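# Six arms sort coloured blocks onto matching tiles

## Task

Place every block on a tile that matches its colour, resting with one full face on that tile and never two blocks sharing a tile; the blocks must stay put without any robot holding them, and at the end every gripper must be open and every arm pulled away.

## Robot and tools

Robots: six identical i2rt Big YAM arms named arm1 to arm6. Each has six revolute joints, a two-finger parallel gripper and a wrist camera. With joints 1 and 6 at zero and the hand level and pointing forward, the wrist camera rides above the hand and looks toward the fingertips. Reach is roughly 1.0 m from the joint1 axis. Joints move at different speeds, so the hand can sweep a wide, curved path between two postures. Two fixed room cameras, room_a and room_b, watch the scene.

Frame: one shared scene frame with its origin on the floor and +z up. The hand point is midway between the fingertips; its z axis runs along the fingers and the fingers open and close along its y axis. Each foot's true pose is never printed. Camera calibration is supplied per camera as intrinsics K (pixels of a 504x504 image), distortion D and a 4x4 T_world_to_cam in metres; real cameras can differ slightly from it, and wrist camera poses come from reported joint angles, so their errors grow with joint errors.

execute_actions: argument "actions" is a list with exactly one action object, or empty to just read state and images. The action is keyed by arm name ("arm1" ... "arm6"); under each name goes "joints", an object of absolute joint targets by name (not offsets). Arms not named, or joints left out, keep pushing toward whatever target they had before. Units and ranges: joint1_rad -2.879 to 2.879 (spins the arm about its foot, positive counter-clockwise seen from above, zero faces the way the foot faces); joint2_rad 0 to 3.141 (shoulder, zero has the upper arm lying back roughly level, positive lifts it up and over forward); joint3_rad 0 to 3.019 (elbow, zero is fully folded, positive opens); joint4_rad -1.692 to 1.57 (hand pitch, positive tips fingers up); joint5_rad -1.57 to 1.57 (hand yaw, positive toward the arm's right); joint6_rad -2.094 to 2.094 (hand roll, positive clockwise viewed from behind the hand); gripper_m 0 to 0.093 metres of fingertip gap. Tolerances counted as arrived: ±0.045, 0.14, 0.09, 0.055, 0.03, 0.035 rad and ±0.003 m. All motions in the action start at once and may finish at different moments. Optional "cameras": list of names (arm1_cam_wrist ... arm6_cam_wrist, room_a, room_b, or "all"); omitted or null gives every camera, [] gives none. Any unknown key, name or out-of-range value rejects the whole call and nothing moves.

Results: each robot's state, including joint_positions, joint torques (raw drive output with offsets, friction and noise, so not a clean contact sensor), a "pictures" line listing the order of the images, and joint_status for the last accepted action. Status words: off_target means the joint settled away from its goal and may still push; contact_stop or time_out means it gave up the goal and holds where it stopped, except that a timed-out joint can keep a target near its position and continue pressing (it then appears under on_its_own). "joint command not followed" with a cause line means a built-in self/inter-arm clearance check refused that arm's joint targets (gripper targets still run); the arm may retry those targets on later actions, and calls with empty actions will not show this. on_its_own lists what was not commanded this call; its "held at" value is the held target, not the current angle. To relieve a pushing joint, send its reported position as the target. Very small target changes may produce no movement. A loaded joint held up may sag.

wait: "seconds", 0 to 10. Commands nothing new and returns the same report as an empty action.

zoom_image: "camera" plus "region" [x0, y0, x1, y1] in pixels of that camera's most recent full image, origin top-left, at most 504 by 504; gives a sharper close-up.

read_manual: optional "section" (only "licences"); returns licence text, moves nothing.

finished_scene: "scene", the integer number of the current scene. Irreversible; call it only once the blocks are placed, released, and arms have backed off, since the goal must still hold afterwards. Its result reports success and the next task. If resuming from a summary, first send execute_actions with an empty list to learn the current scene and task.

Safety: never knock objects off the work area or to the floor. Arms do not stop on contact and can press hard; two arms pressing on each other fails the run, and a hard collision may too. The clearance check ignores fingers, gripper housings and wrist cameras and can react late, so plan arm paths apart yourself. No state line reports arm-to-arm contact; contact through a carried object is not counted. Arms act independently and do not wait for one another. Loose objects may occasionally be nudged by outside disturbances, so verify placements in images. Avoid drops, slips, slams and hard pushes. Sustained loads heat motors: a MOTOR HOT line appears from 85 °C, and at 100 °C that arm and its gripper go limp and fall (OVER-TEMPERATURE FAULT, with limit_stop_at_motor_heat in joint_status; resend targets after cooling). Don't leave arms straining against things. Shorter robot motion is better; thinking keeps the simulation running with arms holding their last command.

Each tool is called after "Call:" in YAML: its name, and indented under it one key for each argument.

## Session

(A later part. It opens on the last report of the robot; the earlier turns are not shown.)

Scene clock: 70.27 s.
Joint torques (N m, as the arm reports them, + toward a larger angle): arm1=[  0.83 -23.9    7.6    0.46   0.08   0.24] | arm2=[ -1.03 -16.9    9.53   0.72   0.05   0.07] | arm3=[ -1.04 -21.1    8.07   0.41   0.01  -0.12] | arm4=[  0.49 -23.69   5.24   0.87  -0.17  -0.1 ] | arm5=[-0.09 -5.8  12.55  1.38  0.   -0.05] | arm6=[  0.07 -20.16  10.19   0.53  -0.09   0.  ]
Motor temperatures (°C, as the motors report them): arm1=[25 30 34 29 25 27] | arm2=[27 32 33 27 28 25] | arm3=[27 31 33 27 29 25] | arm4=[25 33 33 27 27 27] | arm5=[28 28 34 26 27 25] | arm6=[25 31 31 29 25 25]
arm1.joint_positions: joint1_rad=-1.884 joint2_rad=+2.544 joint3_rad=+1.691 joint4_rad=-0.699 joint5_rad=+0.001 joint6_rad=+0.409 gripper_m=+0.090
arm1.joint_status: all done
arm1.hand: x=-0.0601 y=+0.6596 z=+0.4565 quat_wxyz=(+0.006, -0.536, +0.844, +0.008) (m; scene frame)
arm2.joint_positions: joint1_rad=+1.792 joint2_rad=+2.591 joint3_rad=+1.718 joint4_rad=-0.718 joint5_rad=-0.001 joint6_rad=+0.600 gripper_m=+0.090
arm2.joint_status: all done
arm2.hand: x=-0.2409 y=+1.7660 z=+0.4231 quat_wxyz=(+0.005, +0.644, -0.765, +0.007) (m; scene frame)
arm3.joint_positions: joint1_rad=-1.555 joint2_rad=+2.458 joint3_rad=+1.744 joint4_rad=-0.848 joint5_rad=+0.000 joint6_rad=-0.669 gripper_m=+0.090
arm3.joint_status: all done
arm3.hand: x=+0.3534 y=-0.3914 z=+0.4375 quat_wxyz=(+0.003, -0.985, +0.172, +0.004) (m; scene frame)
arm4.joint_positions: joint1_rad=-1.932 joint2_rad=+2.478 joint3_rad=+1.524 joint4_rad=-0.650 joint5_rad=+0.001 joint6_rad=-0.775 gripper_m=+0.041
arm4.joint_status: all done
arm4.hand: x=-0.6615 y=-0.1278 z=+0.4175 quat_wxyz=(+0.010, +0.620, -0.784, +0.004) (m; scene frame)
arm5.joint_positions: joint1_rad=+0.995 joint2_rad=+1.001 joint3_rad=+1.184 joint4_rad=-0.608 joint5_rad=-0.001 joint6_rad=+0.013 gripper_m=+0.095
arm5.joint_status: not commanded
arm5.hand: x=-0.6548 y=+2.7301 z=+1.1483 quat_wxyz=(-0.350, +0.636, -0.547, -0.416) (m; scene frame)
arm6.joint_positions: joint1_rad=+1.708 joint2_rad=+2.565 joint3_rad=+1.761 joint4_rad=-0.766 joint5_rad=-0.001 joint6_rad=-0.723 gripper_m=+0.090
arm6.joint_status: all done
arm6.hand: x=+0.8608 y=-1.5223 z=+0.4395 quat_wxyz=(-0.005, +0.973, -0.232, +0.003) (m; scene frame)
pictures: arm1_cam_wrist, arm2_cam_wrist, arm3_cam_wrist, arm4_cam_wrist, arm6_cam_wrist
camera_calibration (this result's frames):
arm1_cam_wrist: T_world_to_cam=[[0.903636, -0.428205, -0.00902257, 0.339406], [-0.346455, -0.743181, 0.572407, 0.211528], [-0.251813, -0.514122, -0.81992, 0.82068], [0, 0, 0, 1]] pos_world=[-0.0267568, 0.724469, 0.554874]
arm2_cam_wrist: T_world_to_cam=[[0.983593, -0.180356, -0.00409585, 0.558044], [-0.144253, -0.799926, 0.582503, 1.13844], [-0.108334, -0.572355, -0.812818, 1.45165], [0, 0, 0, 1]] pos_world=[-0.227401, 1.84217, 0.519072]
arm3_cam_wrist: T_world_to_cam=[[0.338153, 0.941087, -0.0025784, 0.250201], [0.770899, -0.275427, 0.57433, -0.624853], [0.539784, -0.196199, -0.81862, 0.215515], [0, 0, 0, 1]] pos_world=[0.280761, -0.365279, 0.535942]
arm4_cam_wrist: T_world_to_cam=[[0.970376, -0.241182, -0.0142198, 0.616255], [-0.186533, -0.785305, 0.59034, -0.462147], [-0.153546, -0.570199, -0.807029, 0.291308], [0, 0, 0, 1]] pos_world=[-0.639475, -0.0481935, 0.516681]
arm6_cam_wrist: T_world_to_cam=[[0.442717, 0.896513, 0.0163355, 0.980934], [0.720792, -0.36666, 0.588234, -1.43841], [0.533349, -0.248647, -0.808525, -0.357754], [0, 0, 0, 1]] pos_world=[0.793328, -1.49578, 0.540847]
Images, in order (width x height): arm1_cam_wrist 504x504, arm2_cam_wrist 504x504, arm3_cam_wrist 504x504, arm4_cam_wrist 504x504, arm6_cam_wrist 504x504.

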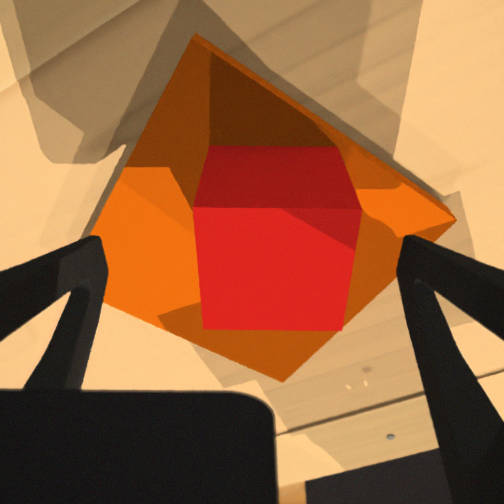

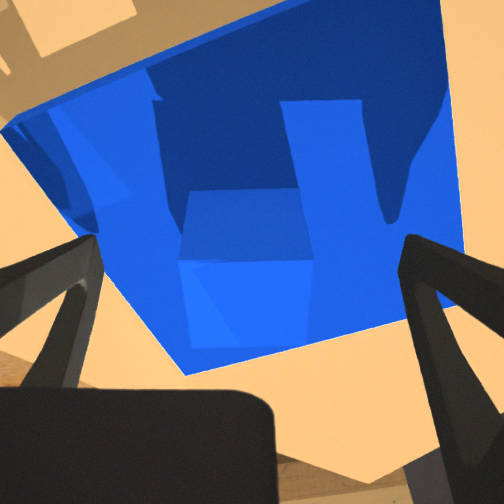

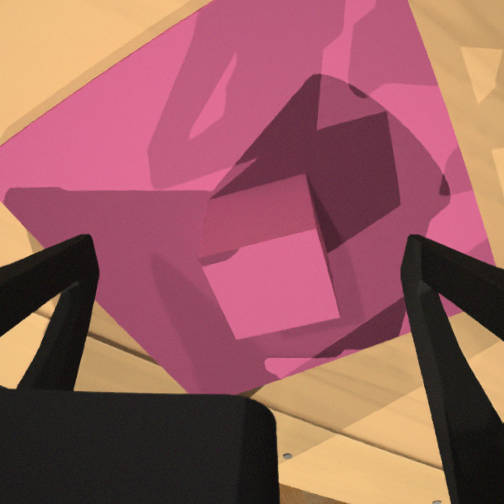

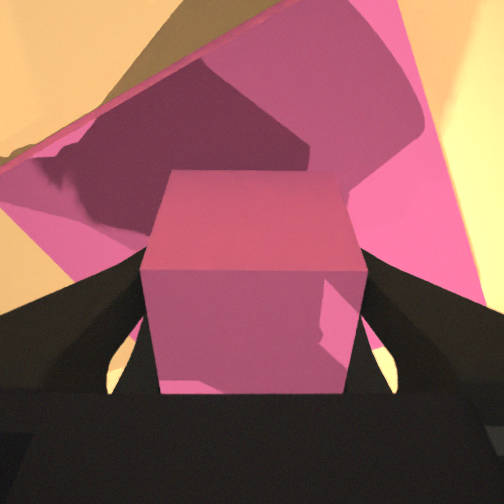

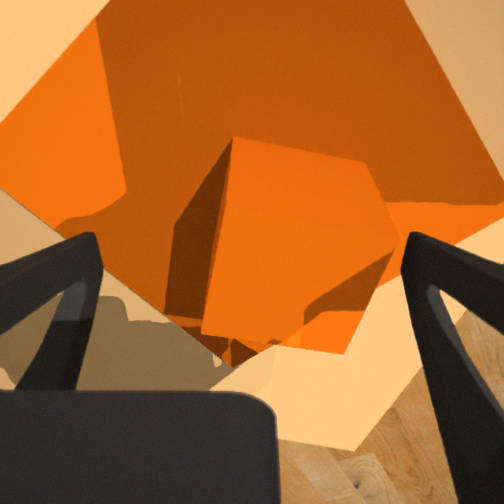

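Call:
execute_actions:
  actions:
    - {"arm1":{"joints":{"joint2_rad":1.3}},"arm2":{"joints":{"joint2_rad":1.5}},"arm3":{"joints":{"joint2_rad":1.9}},"arm4":{"joints":{"gripper_m":0.09}},"arm6":{"joints":{"joint2_rad":1.9}}}
  cameras: ["arm4_cam_wrist"]

Call:
execute_actions:
  actions:
    - {"arm1":{"joints":{"joint1_rad":-0.9,"joint2_rad":1.0,"joint3_rad":1.2}},"arm2":{"joints":{"joint2_rad":1.2,"joint3_rad":1.3,"joint4_rad":-0.7,"joint6_rad":0}},"arm3":{"joints":{"joint2_rad":1.5,"joint3_rad":1.35,"joint4_rad":-0.75,"joint6_rad":0}},"arm4":{"joints":{"joint2_rad":1.7}},"arm6":{"joints":{"joint2_rad":1.5,"joint3_rad":1.35,"joint4_rad":-0.75,"joint6_rad":0}}}
  cameras: ["arm2_cam_wrist","arm3_cam_wrist","arm4_cam_wrist","arm6_cam_wrist","room_a","room_b"]

Scene clock: 73.27 s.
Joint torques (N m, as the arm reports them, + toward a larger angle): arm1=[  0.45 -11.08   8.87   2.01   0.06   0.17] | arm2=[ -1.03 -11.69  11.03   1.87   0.02   0.02] | arm3=[ -1.06 -20.26   9.     1.18   0.02  -0.08] | arm4=[  0.49 -23.61   5.29   0.92  -0.19  -0.1 ] | arm5=[ 0.66 -6.43 12.48  1.34  0.03 -0.09] | arm6=[  0.31 -18.36  10.02   1.27  -0.05   0.02]
Motor temperatures (°C, as the motors report them): arm1=[25 30 34 29 25 27] | arm2=[27 33 34 27 28 25] | arm3=[27 31 33 27 29 25] | arm4=[25 33 33 27 27 27] | arm5=[28 28 34 26 27 25] | arm6=[25 31 31 29 25 25]
arm1.joint_positions: joint1_rad=-1.884 joint2_rad=+1.288 joint3_rad=+1.718 joint4_rad=-0.696 joint5_rad=+0.001 joint6_rad=+0.409 gripper_m=+0.090
arm1.joint_status: all done
arm1.hand: x=-0.0619 y=+0.5969 z=+1.3103 quat_wxyz=(+0.341, -0.425, +0.671, +0.502) (m; scene frame)
arm2.joint_positions: joint1_rad=+1.792 joint2_rad=+1.518 joint3_rad=+1.752 joint4_rad=-0.710 joint5_rad=-0.001 joint6_rad=+0.600 gripper_m=+0.090
arm2.joint_status: all done
arm2.hand: x=-0.2530 y=+1.8006 z=+1.1792 quat_wxyz=(-0.138, +0.549, -0.653, -0.504) (m; scene frame)
arm3.joint_positions: joint1_rad=-1.555 joint2_rad=+1.896 joint3_rad=+1.772 joint4_rad=-0.841 joint5_rad=+0.000 joint6_rad=-0.669 gripper_m=+0.090
arm3.joint_status: all done
arm3.hand: x=+0.3130 y=-0.3260 z=+0.8342 quat_wxyz=(+0.222, -0.940, +0.164, +0.199) (m; scene frame)
arm4.joint_positions: joint1_rad=-1.932 joint2_rad=+2.478 joint3_rad=+1.524 joint4_rad=-0.650 joint5_rad=+0.001 joint6_rad=-0.775 gripper_m=+0.090
arm4.joint_status: all done
arm4.hand: x=-0.6615 y=-0.1278 z=+0.4175 quat_wxyz=(+0.010, +0.620, -0.784, +0.004) (m; scene frame)
arm5.joint_positions: joint1_rad=+0.995 joint2_rad=+1.001 joint3_rad=+1.184 joint4_rad=-0.608 joint5_rad=-0.001 joint6_rad=+0.013 gripper_m=+0.095
arm5.joint_status: not commanded
arm5.hand: x=-0.6548 y=+2.7301 z=+1.1483 quat_wxyz=(-0.350, +0.636, -0.547, -0.416) (m; scene frame)
arm6.joint_positions: joint1_rad=+1.708 joint2_rad=+1.900 joint3_rad=+1.806 joint4_rad=-0.758 joint5_rad=-0.001 joint6_rad=-0.723 gripper_m=+0.090
arm6.joint_status: all done
arm6.hand: x=+0.8154 y=-1.4246 z=+0.9268 quat_wxyz=(-0.292, +0.911, -0.215, -0.199) (m; scene frame)
pictures: arm4_cam_wrist
camera_calibration (this result's frames):
arm4_cam_wrist: T_world_to_cam=[[0.970376, -0.241182, -0.0142198, 0.616255], [-0.186533, -0.785305, 0.59034, -0.462147], [-0.153546, -0.570199, -0.807029, 0.291308], [0, 0, 0, 1]] pos_world=[-0.639475, -0.0481935, 0.516681]
Images, in order (width x height): arm4_cam_wrist 504x504.

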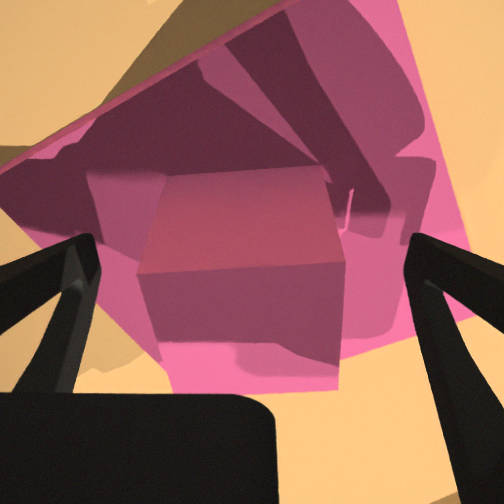

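Scene clock: 74.97 s.
Joint torques (N m, as the arm reports them, + toward a larger angle): arm1=[ 1.39 -7.52  9.9   2.01  0.09  0.17] | arm2=[-0.91 -6.63 10.34  1.89  0.01 -0.18] | arm3=[ -1.09 -13.04   8.41   1.77   0.07   0.14] | arm4=[  0.46 -17.88   9.9    2.31  -0.17  -0.05] | arm5=[ 0.5  -6.07 12.52  1.33  0.03 -0.07] | arm6=[  0.52 -12.06   9.3    1.5    0.     0.18]
Motor temperatures (°C, as the motors report them): arm1=[25 30 35 29 25 27] | arm2=[27 32 34 27 28 25] | arm3=[27 31 33 27 29 25] | arm4=[25 33 33 27 27 27] | arm5=[28 28 34 26 27 25] | arm6=[25 31 31 29 25 25]
arm1.joint_positions: joint1_rad=-0.907 joint2_rad=+1.002 joint3_rad=+1.191 joint4_rad=-0.696 joint5_rad=+0.001 joint6_rad=+0.409 gripper_m=+0.090
arm1.joint_status: all done
arm1.hand: x=-0.4569 y=+0.3035 z=+1.1413 quat_wxyz=(+0.055, -0.749, +0.426, +0.505) (m; scene frame)
arm2.joint_positions: joint1_rad=+1.792 joint2_rad=+1.209 joint3_rad=+1.301 joint4_rad=-0.710 joint5_rad=-0.001 joint6_rad=+0.013 gripper_m=+0.090
arm2.joint_status: all done
arm2.hand: x=-0.2004 y=+1.6845 z=+1.0922 quat_wxyz=(-0.244, +0.743, -0.485, -0.390) (m; scene frame)
arm3.joint_positions: joint1_rad=-1.555 joint2_rad=+1.484 joint3_rad=+1.351 joint4_rad=-0.774 joint5_rad=+0.000 joint6_rad=-0.013 gripper_m=+0.090
arm3.joint_status: all done
arm3.hand: x=+0.3868 y=-0.4444 z=+0.8853 quat_wxyz=(+0.160, -0.829, +0.454, +0.284) (m; scene frame)
arm4.joint_positions: joint1_rad=-1.932 joint2_rad=+1.703 joint3_rad=+1.516 joint4_rad=-0.650 joint5_rad=+0.001 joint6_rad=-0.775 gripper_m=+0.090
arm4.joint_status: all done
arm4.hand: x=-0.5811 y=-0.0720 z=+0.9093 quat_wxyz=(-0.362, +0.579, -0.729, +0.043) (m; scene frame)
arm5.joint_positions: joint1_rad=+0.995 joint2_rad=+1.001 joint3_rad=+1.184 joint4_rad=-0.608 joint5_rad=-0.001 joint6_rad=+0.013 gripper_m=+0.095
arm5.joint_status: not commanded
arm5.hand: x=-0.6548 y=+2.7301 z=+1.1483 quat_wxyz=(-0.350, +0.636, -0.547, -0.416) (m; scene frame)
arm6.joint_positions: joint1_rad=+1.708 joint2_rad=+1.485 joint3_rad=+1.362 joint4_rad=-0.757 joint5_rad=-0.001 joint6_rad=-0.009 gripper_m=+0.090
arm6.joint_status: all done
arm6.hand: x=+0.8736 y=-1.5713 z=+0.9578 quat_wxyz=(-0.197, +0.782, -0.522, -0.278) (m; scene frame)
pictures: arm2_cam_wrist, arm3_cam_wrist, arm4_cam_wrist, arm6_cam_wrist, room_a, room_b
camera_calibration (this result's frames):
arm2_cam_wrist: T_world_to_cam=[[0.911282, 0.410797, -0.0284772, -0.477359], [0.37686, -0.859873, -0.344376, 1.90705], [-0.165956, 0.303092, -0.9384, 0.604194], [0, 0, 0, 1]] pos_world=[-0.183413, 1.65279, 1.21012]
arm3_cam_wrist: T_world_to_cam=[[0.840827, 0.541302, 0.00145894, -0.0857173], [0.540844, -0.839997, -0.0434987, -0.537315], [-0.0223204, 0.0373639, -0.999052, 1.03456], [0, 0, 0, 1]] pos_world=[0.385769, -0.4436, 1.01034]
arm4_cam_wrist: T_world_to_cam=[[0.816387, -0.3333, 0.471618, 0.0208308], [-0.390861, -0.920072, 0.0263634, -0.309239], [0.425135, -0.20586, -0.881409, 1.16246], [0, 0, 0, 1]] pos_world=[-0.632078, -0.038276, 1.02293]
arm6_cam_wrist: T_world_to_cam=[[0.924056, 0.381288, 0.0271987, -0.229736], [0.382253, -0.92138, -0.0703001, -1.71558], [-0.00174422, 0.075358, -0.997155, 1.19955], [0, 0, 0, 1]] pos_world=[0.870166, -1.5835, 1.08179]
Images, in order (width x height): arm2_cam_wrist 504x504, arm3_cam_wrist 504x504, arm4_cam_wrist 504x504, arm6_cam_wrist 504x504, room_a 504x504, room_b 504x504.

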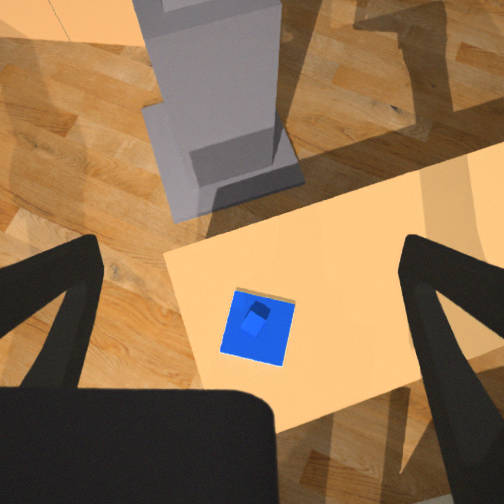

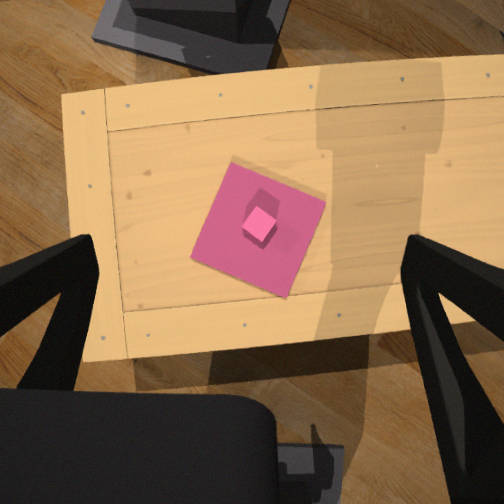

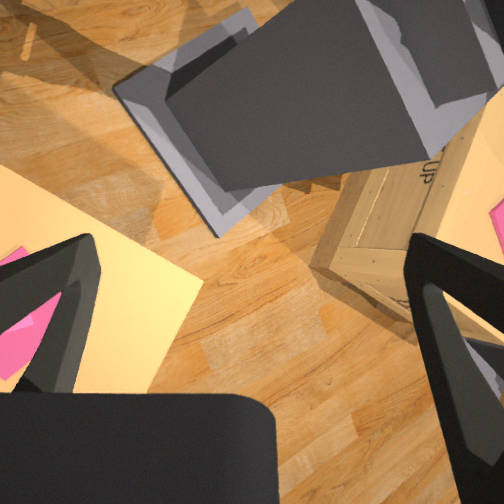

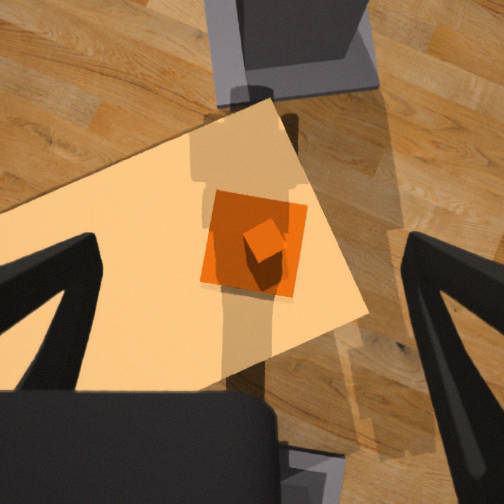

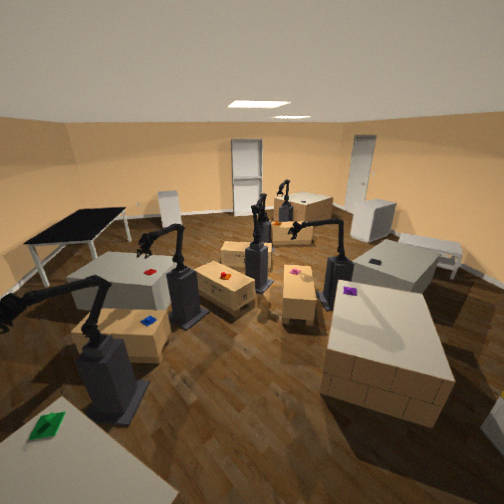

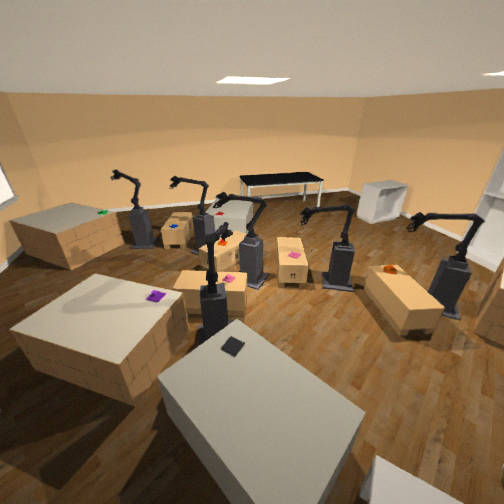

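Call:
execute_actions:
  actions:
    - {"arm2":{"joints":{"joint1_rad":-1.94,"joint2_rad":1.45,"joint3_rad":1.25,"joint4_rad":-0.7}},"arm4":{"joints":{"joint2_rad":1.5,"joint3_rad":1.3,"joint4_rad":-0.7,"joint6_rad":0}},"arm3":{"joints":{"joint2_rad":1.0,"joint3_rad":1.0}},"arm6":{"joints":{"joint1_rad":1.715,"joint2_rad":1.75,"joint3_rad":1.45,"joint4_rad":-0.65}}}
  cameras: ["arm2_cam_wrist","arm4_cam_wrist","arm6_cam_wrist"]

Scene clock: 78.67 s.
Joint torques (N m, as the arm reports them, + toward a larger angle): arm1=[ 1.68 -7.5   9.82  2.03  0.07  0.2 ] | arm2=[ -0.28 -11.18  10.47   1.42  -0.11  -0.14] | arm3=[-1.09 -5.91  8.58  1.76  0.07  0.13] | arm4=[  0.46 -13.79   8.96   1.31  -0.12   0.02] | arm5=[-0.34 -5.58 12.57  1.43  0.   -0.06] | arm6=[  0.16 -17.84  12.78   1.44  -0.01   0.18]
Motor temperatures (°C, as the motors report them): arm1=[25 29 35 29 25 27] | arm2=[27 32 34 27 28 25] | arm3=[27 30 34 27 29 25] | arm4=[25 33 34 27 27 27] | arm5=[28 28 35 26 27 25] | arm6=[25 31 32 29 25 25]
arm1.joint_positions: joint1_rad=-0.907 joint2_rad=+1.002 joint3_rad=+1.191 joint4_rad=-0.696 joint5_rad=+0.001 joint6_rad=+0.409 gripper_m=+0.090
arm1.joint_status: not commanded
arm1.hand: x=-0.4569 y=+0.3035 z=+1.1413 quat_wxyz=(+0.055, -0.749, +0.426, +0.505) (m; scene frame)
arm2.joint_positions: joint1_rad=-1.947 joint2_rad=+1.472 joint3_rad=+1.243 joint4_rad=-0.710 joint5_rad=+0.001 joint6_rad=+0.010 gripper_m=+0.090
arm2.joint_status: all done
arm2.hand: x=-0.0774 y=+0.6396 z=+0.9174 quat_wxyz=(-0.199, -0.729, -0.610, +0.238) (m; scene frame)
arm3.joint_positions: joint1_rad=-1.555 joint2_rad=+0.990 joint3_rad=+1.002 joint4_rad=-0.768 joint5_rad=+0.000 joint6_rad=-0.013 gripper_m=+0.090
arm3.joint_status: all done
arm3.hand: x=+0.4687 y=-0.5762 z=+0.9368 quat_wxyz=(+0.194, -0.805, +0.441, +0.346) (m; scene frame)
arm4.joint_positions: joint1_rad=-1.932 joint2_rad=+1.497 joint3_rad=+1.299 joint4_rad=-0.691 joint5_rad=+0.001 joint6_rad=-0.009 gripper_m=+0.090
arm4.joint_status: all done
arm4.hand: x=-0.6555 y=-0.1190 z=+0.9117 quat_wxyz=(-0.329, +0.266, -0.902, -0.089) (m; scene frame)
arm5.joint_positions: joint1_rad=+0.995 joint2_rad=+1.001 joint3_rad=+1.184 joint4_rad=-0.608 joint5_rad=-0.001 joint6_rad=+0.013 gripper_m=+0.095
arm5.joint_status: not commanded
arm5.hand: x=-0.6548 y=+2.7301 z=+1.1483 quat_wxyz=(-0.350, +0.636, -0.547, -0.416) (m; scene frame)
arm6.joint_positions: joint1_rad=+1.708 joint2_rad=+1.758 joint3_rad=+1.411 joint4_rad=-0.657 joint5_rad=-0.001 joint6_rad=-0.009 gripper_m=+0.090
arm6.joint_status: all done
arm6.hand: x=+0.8535 y=-1.5170 z=+0.8332 quat_wxyz=(-0.163, +0.798, -0.533, -0.229) (m; scene frame)
pictures: arm2_cam_wrist, arm4_cam_wrist, arm6_cam_wrist
camera_calibration (this result's frames):
arm2_cam_wrist: T_world_to_cam=[[-0.983539, 0.180295, -0.0120204, -0.179578], [0.180556, 0.983215, -0.0262457, -0.583845], [0.00708667, -0.027984, -0.999583, 1.05852], [0, 0, 0, 1]] pos_world=[-0.0787068, 0.636044, 1.0406]
arm4_cam_wrist: T_world_to_cam=[[0.53584, -0.844316, 0.00227015, 0.248012], [-0.841222, -0.534102, -0.0841493, -0.530144], [0.0722611, 0.0431808, -0.996451, 1.08974], [0, 0, 0, 1]] pos_world=[-0.657608, -0.120806, 1.04069]
arm6_cam_wrist: T_world_to_cam=[[0.923544, 0.382647, 0.0254544, -0.224578], [0.380944, -0.923023, 0.0539516, -1.77153], [0.0441394, -0.04013, -0.998219, 0.857665], [0, 0, 0, 1]] pos_world=[0.844403, -1.51481, 0.957431]
Images, in order (width x height): arm2_cam_wrist 504x504, arm4_cam_wrist 504x504, arm6_cam_wrist 504x504.

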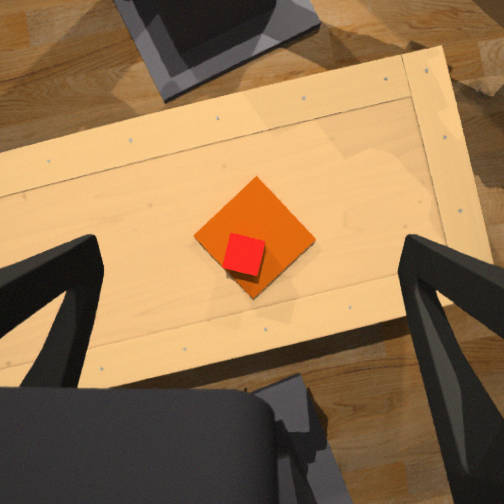

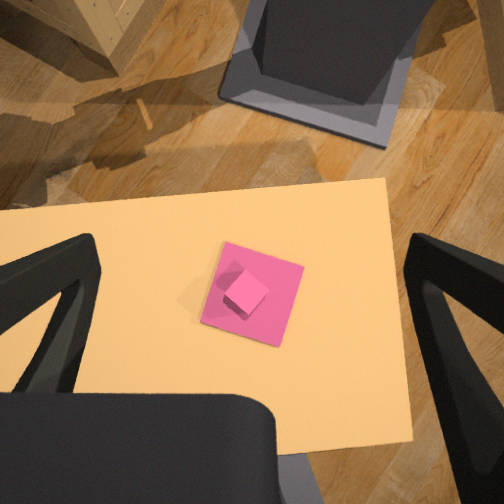

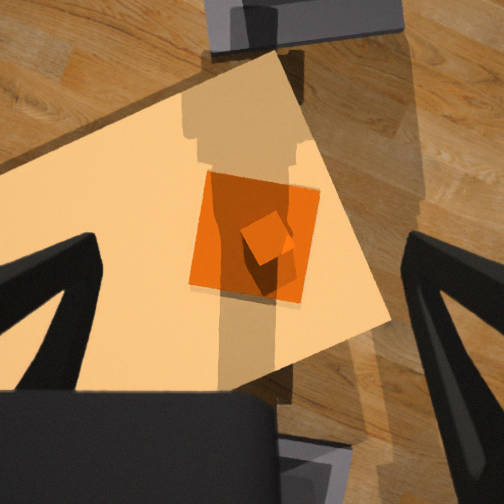

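Call:
execute_actions:
  actions:
    - {"arm2":{"joints":{"joint1_rad":-1.915,"joint2_rad":2.29,"joint3_rad":1.51,"joint4_rad":-0.75,"joint6_rad":0.24}},"arm4":{"joints":{"joint1_rad":-0.9,"joint2_rad":1.0,"joint3_rad":1.1}},"arm6":{"joints":{"joint2_rad":0.9,"joint3_rad":1.0}}}
  cameras: ["arm2_cam_wrist"]

Scene clock: 81.67 s.
Joint torques (N m, as the arm reports them, + toward a larger angle): arm1=[ 1.51 -7.08  9.83  1.88  0.08  0.17] | arm2=[ -0.95 -17.59   7.61  -0.28  -0.13   0.07] | arm3=[-1.08 -5.9   8.6   1.75  0.07  0.14] | arm4=[ 0.83 -5.94 10.1   1.74 -0.01  0.01] | arm5=[ 0.22 -6.2  12.71  1.34  0.07 -0.02] | arm6=[ 0.63 -4.16  9.4   1.88 -0.02  0.14]
Motor temperatures (°C, as the motors report them): arm1=[25 29 36 29 25 27] | arm2=[27 32 34 27 28 25] | arm3=[27 30 34 27 29 25] | arm4=[25 32 34 27 27 27] | arm5=[28 28 35 26 27 25] | arm6=[25 31 32 29 25 25]
arm1.joint_positions: joint1_rad=-0.907 joint2_rad=+1.002 joint3_rad=+1.191 joint4_rad=-0.696 joint5_rad=+0.001 joint6_rad=+0.409 gripper_m=+0.090
arm1.joint_status: not commanded
arm1.hand: x=-0.4569 y=+0.3035 z=+1.1413 quat_wxyz=(+0.055, -0.749, +0.426, +0.505) (m; scene frame)
arm2.joint_positions: joint1_rad=-1.920 joint2_rad=+2.308 joint3_rad=+1.495 joint4_rad=-0.739 joint5_rad=+0.001 joint6_rad=+0.228 gripper_m=+0.090
arm2.joint_status: all done
arm2.hand: x=-0.0681 y=+0.6136 z=+0.5302 quat_wxyz=(-0.004, -0.825, -0.565, +0.009) (m; scene frame)
arm3.joint_positions: joint1_rad=-1.555 joint2_rad=+0.990 joint3_rad=+1.002 joint4_rad=-0.768 joint5_rad=+0.000 joint6_rad=-0.013 gripper_m=+0.090
arm3.joint_status: not commanded
arm3.hand: x=+0.4687 y=-0.5762 z=+0.9368 quat_wxyz=(+0.194, -0.805, +0.441, +0.346) (m; scene frame)
arm4.joint_positions: joint1_rad=-0.906 joint2_rad=+0.998 joint3_rad=+1.088 joint4_rad=-0.693 joint5_rad=-0.001 joint6_rad=-0.007 gripper_m=+0.090
arm4.joint_status: all done
arm4.hand: x=-1.1658 y=+0.0228 z=+1.0372 quat_wxyz=(-0.332, +0.636, -0.615, -0.326) (m; scene frame)
arm5.joint_positions: joint1_rad=+0.995 joint2_rad=+1.001 joint3_rad=+1.184 joint4_rad=-0.608 joint5_rad=-0.001 joint6_rad=+0.013 gripper_m=+0.095
arm5.joint_status: not commanded
arm5.hand: x=-0.6548 y=+2.7301 z=+1.1483 quat_wxyz=(-0.350, +0.636, -0.547, -0.416) (m; scene frame)
arm6.joint_positions: joint1_rad=+1.708 joint2_rad=+0.890 joint3_rad=+1.015 joint4_rad=-0.654 joint5_rad=-0.001 joint6_rad=-0.009 gripper_m=+0.090
arm6.joint_status: all done
arm6.hand: x=+0.9338 y=-1.7259 z=+1.0704 quat_wxyz=(-0.286, +0.721, -0.480, -0.409) (m; scene frame)
pictures: arm2_cam_wrist
camera_calibration (this result's frames):
arm2_cam_wrist: T_world_to_cam=[[-0.928617, 0.370989, -0.00609064, -0.286756], [0.306003, 0.775029, 0.552895, -0.740952], [0.209838, 0.511564, -0.833229, 0.265266], [0, 0, 0, 1]] pos_world=[-0.0952165, 0.544942, 0.628949]
Images, in order (width x height): arm2_cam_wrist 504x504.

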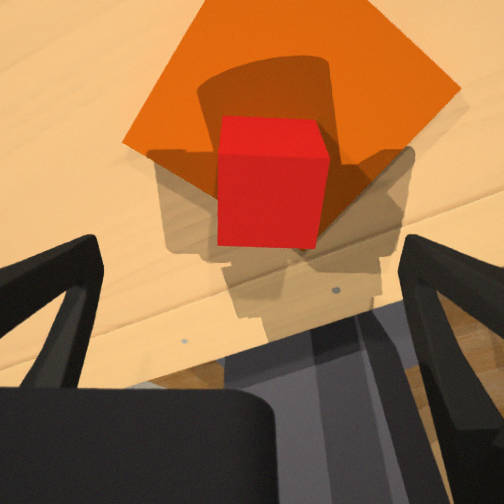

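Call:
execute_actions:
  actions:
    - {"arm2":{"joints":{"joint2_rad":2.475,"joint3_rad":1.52,"joint4_rad":-0.58}}}
  cameras: ["arm2_cam_wrist"]

Scene clock: 83.77 s.
Joint torques (N m, as the arm reports them, + toward a larger angle): arm1=[ 1.09 -7.03  9.82  2.06  0.08  0.19] | arm2=[ -0.76 -17.78   6.72   0.69  -0.12   0.08] | arm3=[-1.07 -5.89  8.59  1.75  0.07  0.14] | arm4=[ 0.8  -6.04 10.09  1.72  0.    0.01] | arm5=[ 0.47 -5.35 12.66  1.21 -0.02 -0.06] | arm6=[ 0.06 -4.17  9.38  1.65  0.01  0.15]
Motor temperatures (°C, as the motors report them): arm1=[25 29 36 29 25 27] | arm2=[27 32 34 27 28 25] | arm3=[27 29 34 28 29 25] | arm4=[25 32 34 27 27 27] | arm5=[28 28 35 26 27 25] | arm6=[25 30 32 29 25 25]
arm1.joint_positions: joint1_rad=-0.907 joint2_rad=+1.002 joint3_rad=+1.191 joint4_rad=-0.696 joint5_rad=+0.001 joint6_rad=+0.409 gripper_m=+0.090
arm1.joint_status: not commanded
arm1.hand: x=-0.4569 y=+0.3035 z=+1.1413 quat_wxyz=(+0.055, -0.749, +0.426, +0.505) (m; scene frame)
arm2.joint_positions: joint1_rad=-1.920 joint2_rad=+2.502 joint3_rad=+1.498 joint4_rad=-0.599 joint5_rad=+0.001 joint6_rad=+0.228 gripper_m=+0.090
arm2.joint_status: all done
arm2.hand: x=-0.0643 y=+0.6438 z=+0.4222 quat_wxyz=(+0.014, -0.825, -0.564, -0.008) (m; scene frame)
arm3.joint_positions: joint1_rad=-1.555 joint2_rad=+0.990 joint3_rad=+1.002 joint4_rad=-0.768 joint5_rad=+0.000 joint6_rad=-0.013 gripper_m=+0.090
arm3.joint_status: not commanded
arm3.hand: x=+0.4687 y=-0.5762 z=+0.9368 quat_wxyz=(+0.194, -0.805, +0.441, +0.346) (m; scene frame)
arm4.joint_positions: joint1_rad=-0.906 joint2_rad=+0.998 joint3_rad=+1.088 joint4_rad=-0.693 joint5_rad=-0.001 joint6_rad=-0.007 gripper_m=+0.090
arm4.joint_status: not commanded
arm4.hand: x=-1.1658 y=+0.0228 z=+1.0372 quat_wxyz=(-0.332, +0.636, -0.615, -0.326) (m; scene frame)
arm5.joint_positions: joint1_rad=+0.995 joint2_rad=+1.001 joint3_rad=+1.184 joint4_rad=-0.608 joint5_rad=-0.001 joint6_rad=+0.013 gripper_m=+0.095
arm5.joint_status: not commanded
arm5.hand: x=-0.6548 y=+2.7301 z=+1.1483 quat_wxyz=(-0.350, +0.636, -0.547, -0.416) (m; scene frame)
arm6.joint_positions: joint1_rad=+1.708 joint2_rad=+0.890 joint3_rad=+1.015 joint4_rad=-0.654 joint5_rad=-0.001 joint6_rad=-0.009 gripper_m=+0.090
arm6.joint_status: not commanded
arm6.hand: x=+0.9338 y=-1.7259 z=+1.0704 quat_wxyz=(-0.286, +0.721, -0.480, -0.409) (m; scene frame)
pictures: arm2_cam_wrist
camera_calibration (this result's frames):
arm2_cam_wrist: T_world_to_cam=[[-0.928366, 0.37162, 0.00585674, -0.300599], [0.302378, 0.746039, 0.59329, -0.704349], [0.216109, 0.552562, -0.804967, 0.121077], [0, 0, 0, 1]] pos_world=[-0.0922525, 0.570278, 0.517107]
Images, in order (width x height): arm2_cam_wrist 504x504.

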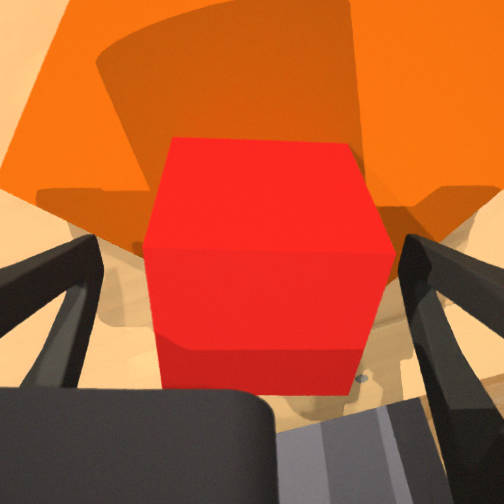

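Good; grip.

Call:
execute_actions:
  actions:
    - {"arm2":{"joints":{"gripper_m":0.02}}}
  cameras: ["arm2_cam_wrist"]

Call:
execute_actions:
  actions:
    - {"arm2":{"joints":{"joint2_rad":1.3}}}
  cameras: []

Call:
execute_actions:
  actions:
    - {"arm2":{"joints":{"joint1_rad":0.12,"joint2_rad":1.45,"joint3_rad":1.25,"joint4_rad":-0.7,"joint6_rad":0}}}
  cameras: ["arm2_cam_wrist","room_a"]

Scene clock: 85.23 s.
Joint torques (N m, as the arm reports them, + toward a larger angle): arm1=[ 1.44 -7.44  9.85  2.01  0.06  0.17] | arm2=[ -0.73 -18.32   6.76   0.73  -0.11   0.08] | arm3=[-1.09 -5.9   8.59  1.75  0.07  0.14] | arm4=[ 0.71 -5.93 10.07  1.69 -0.01  0.01] | arm5=[-0.12 -5.84 12.39  1.34  0.03  0.  ] | arm6=[ 0.3  -4.25  9.45  1.83 -0.01  0.17]
Motor temperatures (°C, as the motors report them): arm1=[25 29 36 29 25 27] | arm2=[27 32 34 27 28 25] | arm3=[27 29 34 28 29 25] | arm4=[25 32 35 27 27 27] | arm5=[28 28 35 26 27 25] | arm6=[25 30 32 29 25 25]
arm1.joint_positions: joint1_rad=-0.907 joint2_rad=+1.002 joint3_rad=+1.191 joint4_rad=-0.696 joint5_rad=+0.001 joint6_rad=+0.409 gripper_m=+0.090
arm1.joint_status: not commanded
arm1.hand: x=-0.4569 y=+0.3035 z=+1.1413 quat_wxyz=(+0.055, -0.749, +0.426, +0.505) (m; scene frame)
arm2.joint_positions: joint1_rad=-1.920 joint2_rad=+2.502 joint3_rad=+1.498 joint4_rad=-0.599 joint5_rad=+0.001 joint6_rad=+0.228 gripper_m=+0.047
arm2.joint_status: gripper_m off_target (ended at +0.047, target +0.020)
arm2.hand: x=-0.0643 y=+0.6438 z=+0.4222 quat_wxyz=(+0.014, -0.825, -0.564, -0.009) (m; scene frame)
arm3.joint_positions: joint1_rad=-1.555 joint2_rad=+0.990 joint3_rad=+1.002 joint4_rad=-0.768 joint5_rad=+0.000 joint6_rad=-0.013 gripper_m=+0.090
arm3.joint_status: not commanded
arm3.hand: x=+0.4687 y=-0.5762 z=+0.9368 quat_wxyz=(+0.194, -0.805, +0.441, +0.346) (m; scene frame)
arm4.joint_positions: joint1_rad=-0.906 joint2_rad=+0.998 joint3_rad=+1.088 joint4_rad=-0.693 joint5_rad=-0.001 joint6_rad=-0.007 gripper_m=+0.090
arm4.joint_status: not commanded
arm4.hand: x=-1.1658 y=+0.0228 z=+1.0372 quat_wxyz=(-0.332, +0.636, -0.615, -0.326) (m; scene frame)
arm5.joint_positions: joint1_rad=+0.995 joint2_rad=+1.001 joint3_rad=+1.184 joint4_rad=-0.608 joint5_rad=-0.001 joint6_rad=+0.013 gripper_m=+0.095
arm5.joint_status: not commanded
arm5.hand: x=-0.6548 y=+2.7301 z=+1.1483 quat_wxyz=(-0.350, +0.636, -0.547, -0.416) (m; scene frame)
arm6.joint_positions: joint1_rad=+1.708 joint2_rad=+0.890 joint3_rad=+1.015 joint4_rad=-0.654 joint5_rad=-0.001 joint6_rad=-0.009 gripper_m=+0.090
arm6.joint_status: not commanded
arm6.hand: x=+0.9338 y=-1.7259 z=+1.0704 quat_wxyz=(-0.286, +0.721, -0.480, -0.409) (m; scene frame)
pictures: arm2_cam_wrist
camera_calibration (this result's frames):
arm2_cam_wrist: T_world_to_cam=[[-0.928222, 0.371986, 0.00549771, -0.30061], [0.302455, 0.745953, 0.593359, -0.70433], [0.21662, 0.552432, -0.804919, 0.121164], [0, 0, 0, 1]] pos_world=[-0.0922512, 0.570285, 0.517101]
Images, in order (width x height): arm2_cam_wrist 504x504.

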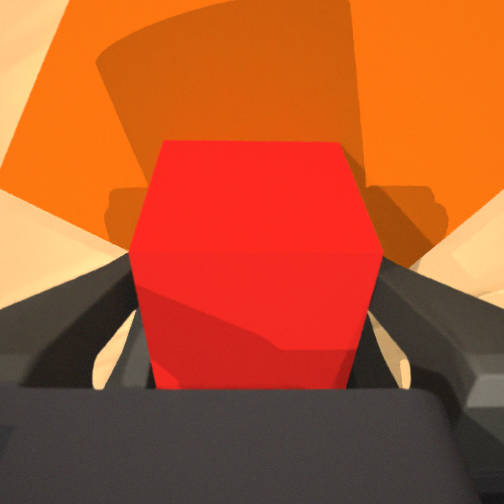

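Scene clock: 87.10 s.
Joint torques (N m, as the arm reports them, + toward a larger angle): arm1=[ 1.44 -7.59  9.88  1.96  0.07  0.15] | arm2=[-0.89 -9.18 12.56  2.23 -0.11  0.05] | arm3=[-1.08 -5.91  8.59  1.75  0.07  0.14] | arm4=[ 0.84 -6.24 10.08  1.71 -0.02  0.01] | arm5=[ 0.36 -5.47 12.55  1.4   0.04 -0.08] | arm6=[ 0.28 -3.98  9.57  2.1   0.    0.13]
Motor temperatures (°C, as the motors report them): arm1=[25 28 36 29 25 27] | arm2=[27 32 34 27 28 25] | arm3=[27 29 34 28 29 25] | arm4=[25 31 35 27 27 27] | arm5=[28 28 35 26 27 25] | arm6=[25 30 32 29 25 25]
arm1.joint_positions: joint1_rad=-0.907 joint2_rad=+1.002 joint3_rad=+1.191 joint4_rad=-0.696 joint5_rad=+0.001 joint6_rad=+0.409 gripper_m=+0.090
arm1.joint_status: not commanded
arm1.hand: x=-0.4569 y=+0.3035 z=+1.1413 quat_wxyz=(+0.055, -0.749, +0.426, +0.505) (m; scene frame)
arm2.joint_positions: joint1_rad=-1.920 joint2_rad=+1.315 joint3_rad=+1.498 joint4_rad=-0.596 joint5_rad=+0.001 joint6_rad=+0.228 gripper_m=+0.047
arm2.joint_status: all done
arm2.hand: x=-0.0642 y=+0.6138 z=+1.1733 quat_wxyz=(-0.401, -0.690, -0.474, +0.372) (m; scene frame)
arm3.joint_positions: joint1_rad=-1.555 joint2_rad=+0.990 joint3_rad=+1.002 joint4_rad=-0.768 joint5_rad=+0.000 joint6_rad=-0.013 gripper_m=+0.090
arm3.joint_status: not commanded
arm3.hand: x=+0.4687 y=-0.5762 z=+0.9368 quat_wxyz=(+0.194, -0.805, +0.441, +0.346) (m; scene frame)
arm4.joint_positions: joint1_rad=-0.906 joint2_rad=+0.998 joint3_rad=+1.088 joint4_rad=-0.693 joint5_rad=-0.001 joint6_rad=-0.007 gripper_m=+0.090
arm4.joint_status: not commanded
arm4.hand: x=-1.1658 y=+0.0228 z=+1.0372 quat_wxyz=(-0.332, +0.636, -0.615, -0.326) (m; scene frame)
arm5.joint_positions: joint1_rad=+0.995 joint2_rad=+1.001 joint3_rad=+1.184 joint4_rad=-0.608 joint5_rad=-0.001 joint6_rad=+0.013 gripper_m=+0.095
arm5.joint_status: not commanded
arm5.hand: x=-0.6548 y=+2.7301 z=+1.1483 quat_wxyz=(-0.350, +0.636, -0.547, -0.416) (m; scene frame)
arm6.joint_positions: joint1_rad=+1.708 joint2_rad=+0.890 joint3_rad=+1.015 joint4_rad=-0.654 joint5_rad=-0.001 joint6_rad=-0.009 gripper_m=+0.090
arm6.joint_status: not commanded
arm6.hand: x=+0.9338 y=-1.7259 z=+1.0704 quat_wxyz=(-0.286, +0.721, -0.480, -0.409) (m; scene frame)
pictures: none
No camera images: the call's "cameras" was empty. Leave "cameras" out to get every camera's image.

Scene clock: 89.17 s.
Joint torques (N m, as the arm reports them, + toward a larger angle): arm1=[ 1.39 -7.31  9.87  2.05  0.09  0.19] | arm2=[ -1.98 -12.08  11.87   0.84  -0.01  -0.13] | arm3=[-1.11 -5.92  8.6   1.75  0.07  0.14] | arm4=[ 0.68 -6.21 10.14  1.75 -0.01  0.02] | arm5=[-0.14 -5.44 12.6   1.5   0.07 -0.06] | arm6=[ 0.79 -4.26  9.34  1.79 -0.07  0.22]
Motor temperatures (°C, as the motors report them): arm1=[25 28 36 29 25 27] | arm2=[27 32 34 27 28 25] | arm3=[27 29 34 28 29 25] | arm4=[25 31 35 27 27 27] | arm5=[28 28 35 26 27 25] | arm6=[25 30 32 29 25 25]
arm1.joint_positions: joint1_rad=-0.907 joint2_rad=+1.002 joint3_rad=+1.191 joint4_rad=-0.696 joint5_rad=+0.001 joint6_rad=+0.409 gripper_m=+0.090
arm1.joint_status: not commanded
arm1.hand: x=-0.4569 y=+0.3035 z=+1.1413 quat_wxyz=(+0.055, -0.749, +0.426, +0.505) (m; scene frame)
arm2.joint_positions: joint1_rad=+0.128 joint2_rad=+1.483 joint3_rad=+1.227 joint4_rad=-0.694 joint5_rad=-0.001 joint6_rad=+0.010 gripper_m=+0.047
arm2.joint_status: all done
arm2.hand: x=+0.5564 y=+1.3874 z=+0.9029 quat_wxyz=(-0.298, +0.154, -0.940, -0.054) (m; scene frame)
arm3.joint_positions: joint1_rad=-1.555 joint2_rad=+0.990 joint3_rad=+1.002 joint4_rad=-0.768 joint5_rad=+0.000 joint6_rad=-0.013 gripper_m=+0.090
arm3.joint_status: not commanded
arm3.hand: x=+0.4687 y=-0.5762 z=+0.9368 quat_wxyz=(+0.194, -0.805, +0.441, +0.346) (m; scene frame)
arm4.joint_positions: joint1_rad=-0.906 joint2_rad=+0.998 joint3_rad=+1.088 joint4_rad=-0.693 joint5_rad=-0.001 joint6_rad=-0.007 gripper_m=+0.090
arm4.joint_status: not commanded
arm4.hand: x=-1.1658 y=+0.0228 z=+1.0372 quat_wxyz=(-0.332, +0.636, -0.615, -0.326) (m; scene frame)
arm5.joint_positions: joint1_rad=+0.995 joint2_rad=+1.001 joint3_rad=+1.184 joint4_rad=-0.608 joint5_rad=-0.001 joint6_rad=+0.013 gripper_m=+0.095
arm5.joint_status: not commanded
arm5.hand: x=-0.6548 y=+2.7301 z=+1.1483 quat_wxyz=(-0.350, +0.636, -0.547, -0.416) (m; scene frame)
arm6.joint_positions: joint1_rad=+1.708 joint2_rad=+0.890 joint3_rad=+1.015 joint4_rad=-0.654 joint5_rad=-0.001 joint6_rad=-0.009 gripper_m=+0.090
arm6.joint_status: not commanded
arm6.hand: x=+0.9338 y=-1.7259 z=+1.0704 quat_wxyz=(-0.286, +0.721, -0.480, -0.409) (m; scene frame)
pictures: arm2_cam_wrist, room_a
camera_calibration (this result's frames):
arm2_cam_wrist: T_world_to_cam=[[0.318655, -0.947589, -0.0230992, 1.15911], [-0.947865, -0.318474, -0.0112608, 0.986414], [0.00331418, 0.0254832, -0.99967, 0.988514], [0, 0, 0, 1]] pos_world=[0.562355, 1.38731, 1.02607]
Images, in order (width x height): arm2_cam_wrist 504x504, room_a 504x504.

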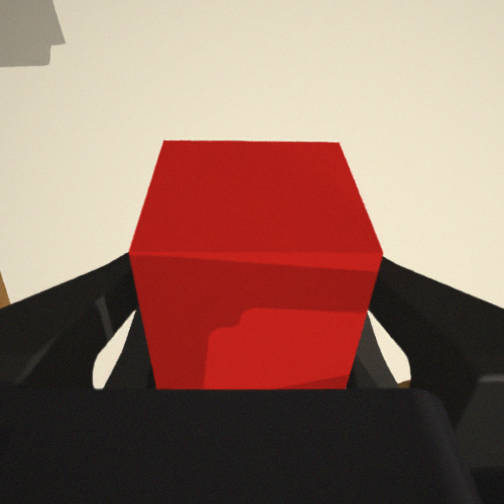

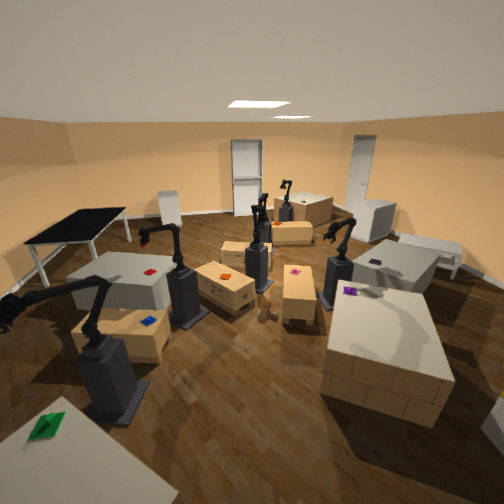

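Call:
execute_actions:
  actions:
    - {"arm2":{"joints":{"joint2_rad":2.07,"joint3_rad":1.435,"joint4_rad":-0.895}}}
  cameras: ["arm2_cam_wrist"]

Scene clock: 91.97 s.
Joint torques (N m, as the arm reports them, + toward a larger angle): arm1=[ 1.64 -7.38  9.86  2.11  0.09  0.19] | arm2=[ -1.28 -16.61   9.26  -0.35  -0.04  -0.16] | arm3=[-1.1  -5.9   8.59  1.75  0.07  0.13] | arm4=[ 0.95 -5.93 10.12  1.71  0.    0.02] | arm5=[ 0.53 -6.   12.5   1.43  0.02 -0.08] | arm6=[ 0.63 -3.54  9.53  1.86 -0.04  0.2 ]
Motor temperatures (°C, as the motors report them): arm1=[25 28 36 29 25 27] | arm2=[27 32 35 27 28 25] | arm3=[27 29 34 28 29 25] | arm4=[25 31 35 27 27 27] | arm5=[28 28 35 26 27 25] | arm6=[25 29 32 29 25 25]
arm1.joint_positions: joint1_rad=-0.907 joint2_rad=+1.002 joint3_rad=+1.191 joint4_rad=-0.696 joint5_rad=+0.001 joint6_rad=+0.409 gripper_m=+0.090
arm1.joint_status: not commanded
arm1.hand: x=-0.4569 y=+0.3035 z=+1.1413 quat_wxyz=(+0.055, -0.749, +0.426, +0.505) (m; scene frame)
arm2.joint_positions: joint1_rad=+0.128 joint2_rad=+2.096 joint3_rad=+1.408 joint4_rad=-0.882 joint5_rad=-0.001 joint6_rad=+0.010 gripper_m=+0.047
arm2.joint_status: all done
arm2.hand: x=+0.5521 y=+1.3869 z=+0.6219 quat_wxyz=(+0.002, +0.162, -0.987, -0.002) (m; scene frame)
arm3.joint_positions: joint1_rad=-1.555 joint2_rad=+0.990 joint3_rad=+1.002 joint4_rad=-0.768 joint5_rad=+0.000 joint6_rad=-0.013 gripper_m=+0.090
arm3.joint_status: not commanded
arm3.hand: x=+0.4687 y=-0.5762 z=+0.9368 quat_wxyz=(+0.194, -0.805, +0.441, +0.346) (m; scene frame)
arm4.joint_positions: joint1_rad=-0.906 joint2_rad=+0.998 joint3_rad=+1.088 joint4_rad=-0.693 joint5_rad=-0.001 joint6_rad=-0.007 gripper_m=+0.090
arm4.joint_status: not commanded
arm4.hand: x=-1.1658 y=+0.0228 z=+1.0372 quat_wxyz=(-0.332, +0.636, -0.615, -0.326) (m; scene frame)
arm5.joint_positions: joint1_rad=+0.995 joint2_rad=+1.001 joint3_rad=+1.184 joint4_rad=-0.608 joint5_rad=-0.001 joint6_rad=+0.013 gripper_m=+0.095
arm5.joint_status: not commanded
arm5.hand: x=-0.6548 y=+2.7301 z=+1.1483 quat_wxyz=(-0.350, +0.636, -0.547, -0.416) (m; scene frame)
arm6.joint_positions: joint1_rad=+1.708 joint2_rad=+0.890 joint3_rad=+1.015 joint4_rad=-0.654 joint5_rad=-0.001 joint6_rad=-0.009 gripper_m=+0.090
arm6.joint_status: not commanded
arm6.hand: x=+0.9338 y=-1.7259 z=+1.0704 quat_wxyz=(-0.286, +0.721, -0.480, -0.409) (m; scene frame)
pictures: arm2_cam_wrist
camera_calibration (this result's frames):
arm2_cam_wrist: T_world_to_cam=[[0.309655, -0.950756, -0.0133046, 1.15677], [-0.777727, -0.261301, 0.571719, 0.443213], [-0.547042, -0.166688, -0.820342, 1.16647], [0, 0, 0, 1]] pos_world=[0.624604, 1.41005, 0.718897]
Images, in order (width x height): arm2_cam_wrist 504x504.

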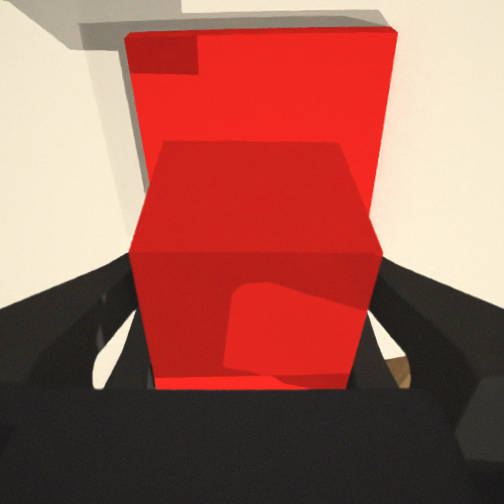

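Call:
execute_actions:
  actions:
    - {"arm2":{"joints":{"joint2_rad":2.205,"joint3_rad":1.385,"joint4_rad":-0.715}}}
  cameras: ["arm2_cam_wrist"]

Scene clock: 93.80 s.
Joint torques (N m, as the arm reports them, + toward a larger angle): arm1=[ 1.54 -7.36  9.89  1.98  0.07  0.2 ] | arm2=[ -1.65 -17.1    6.23   0.62  -0.03  -0.13] | arm3=[-1.08 -5.9   8.6   1.75  0.07  0.14] | arm4=[ 0.8  -5.82 10.13  1.71  0.02  0.02] | arm5=[ 0.   -5.62 12.45  1.44  0.02 -0.06] | arm6=[ 0.09 -4.26  9.57  2.    0.04  0.13]
Motor temperatures (°C, as the motors report them): arm1=[25 28 37 29 25 27] | arm2=[27 32 34 27 28 25] | arm3=[27 29 34 28 29 25] | arm4=[25 31 36 27 27 27] | arm5=[28 28 35 26 27 25] | arm6=[25 29 32 29 25 25]
arm1.joint_positions: joint1_rad=-0.907 joint2_rad=+1.002 joint3_rad=+1.191 joint4_rad=-0.696 joint5_rad=+0.001 joint6_rad=+0.409 gripper_m=+0.090
arm1.joint_status: not commanded
arm1.hand: x=-0.4569 y=+0.3035 z=+1.1413 quat_wxyz=(+0.055, -0.749, +0.426, +0.505) (m; scene frame)
arm2.joint_positions: joint1_rad=+0.128 joint2_rad=+2.232 joint3_rad=+1.383 joint4_rad=-0.733 joint5_rad=-0.001 joint6_rad=+0.010 gripper_m=+0.047
arm2.joint_status: all done
arm2.hand: x=+0.5437 y=+1.3837 z=+0.5409 quat_wxyz=(+0.009, +0.161, -0.987, -0.001) (m; scene frame)
arm3.joint_positions: joint1_rad=-1.555 joint2_rad=+0.990 joint3_rad=+1.002 joint4_rad=-0.768 joint5_rad=+0.000 joint6_rad=-0.013 gripper_m=+0.090
arm3.joint_status: not commanded
arm3.hand: x=+0.4687 y=-0.5762 z=+0.9368 quat_wxyz=(+0.194, -0.805, +0.441, +0.346) (m; scene frame)
arm4.joint_positions: joint1_rad=-0.906 joint2_rad=+0.998 joint3_rad=+1.088 joint4_rad=-0.693 joint5_rad=-0.001 joint6_rad=-0.007 gripper_m=+0.090
arm4.joint_status: not commanded
arm4.hand: x=-1.1658 y=+0.0228 z=+1.0372 quat_wxyz=(-0.332, +0.636, -0.615, -0.326) (m; scene frame)
arm5.joint_positions: joint1_rad=+0.995 joint2_rad=+1.001 joint3_rad=+1.184 joint4_rad=-0.608 joint5_rad=-0.001 joint6_rad=+0.013 gripper_m=+0.095
arm5.joint_status: not commanded
arm5.hand: x=-0.6548 y=+2.7301 z=+1.1483 quat_wxyz=(-0.350, +0.636, -0.547, -0.416) (m; scene frame)
arm6.joint_positions: joint1_rad=+1.708 joint2_rad=+0.890 joint3_rad=+1.015 joint4_rad=-0.654 joint5_rad=-0.001 joint6_rad=-0.009 gripper_m=+0.090
arm6.joint_status: not commanded
arm6.hand: x=+0.9338 y=-1.7259 z=+1.0704 quat_wxyz=(-0.286, +0.721, -0.480, -0.409) (m; scene frame)
pictures: arm2_cam_wrist
camera_calibration (this result's frames):
arm2_cam_wrist: T_world_to_cam=[[0.309176, -0.950921, -0.0126573, 1.15543], [-0.770606, -0.258305, 0.582619, 0.468224], [-0.557294, -0.170378, -0.812647, 1.1014], [0, 0, 0, 1]] pos_world=[0.617391, 1.40732, 0.63688]
Images, in order (width x height): arm2_cam_wrist 504x504.

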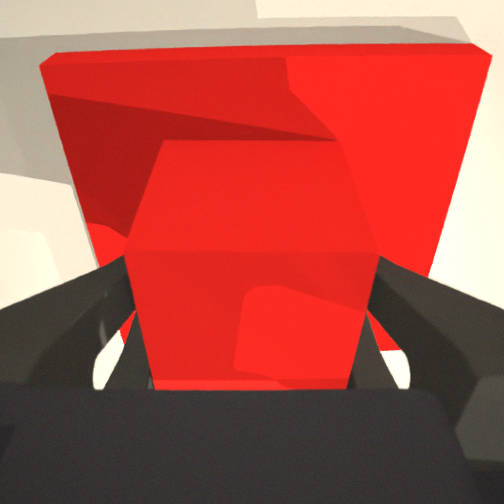

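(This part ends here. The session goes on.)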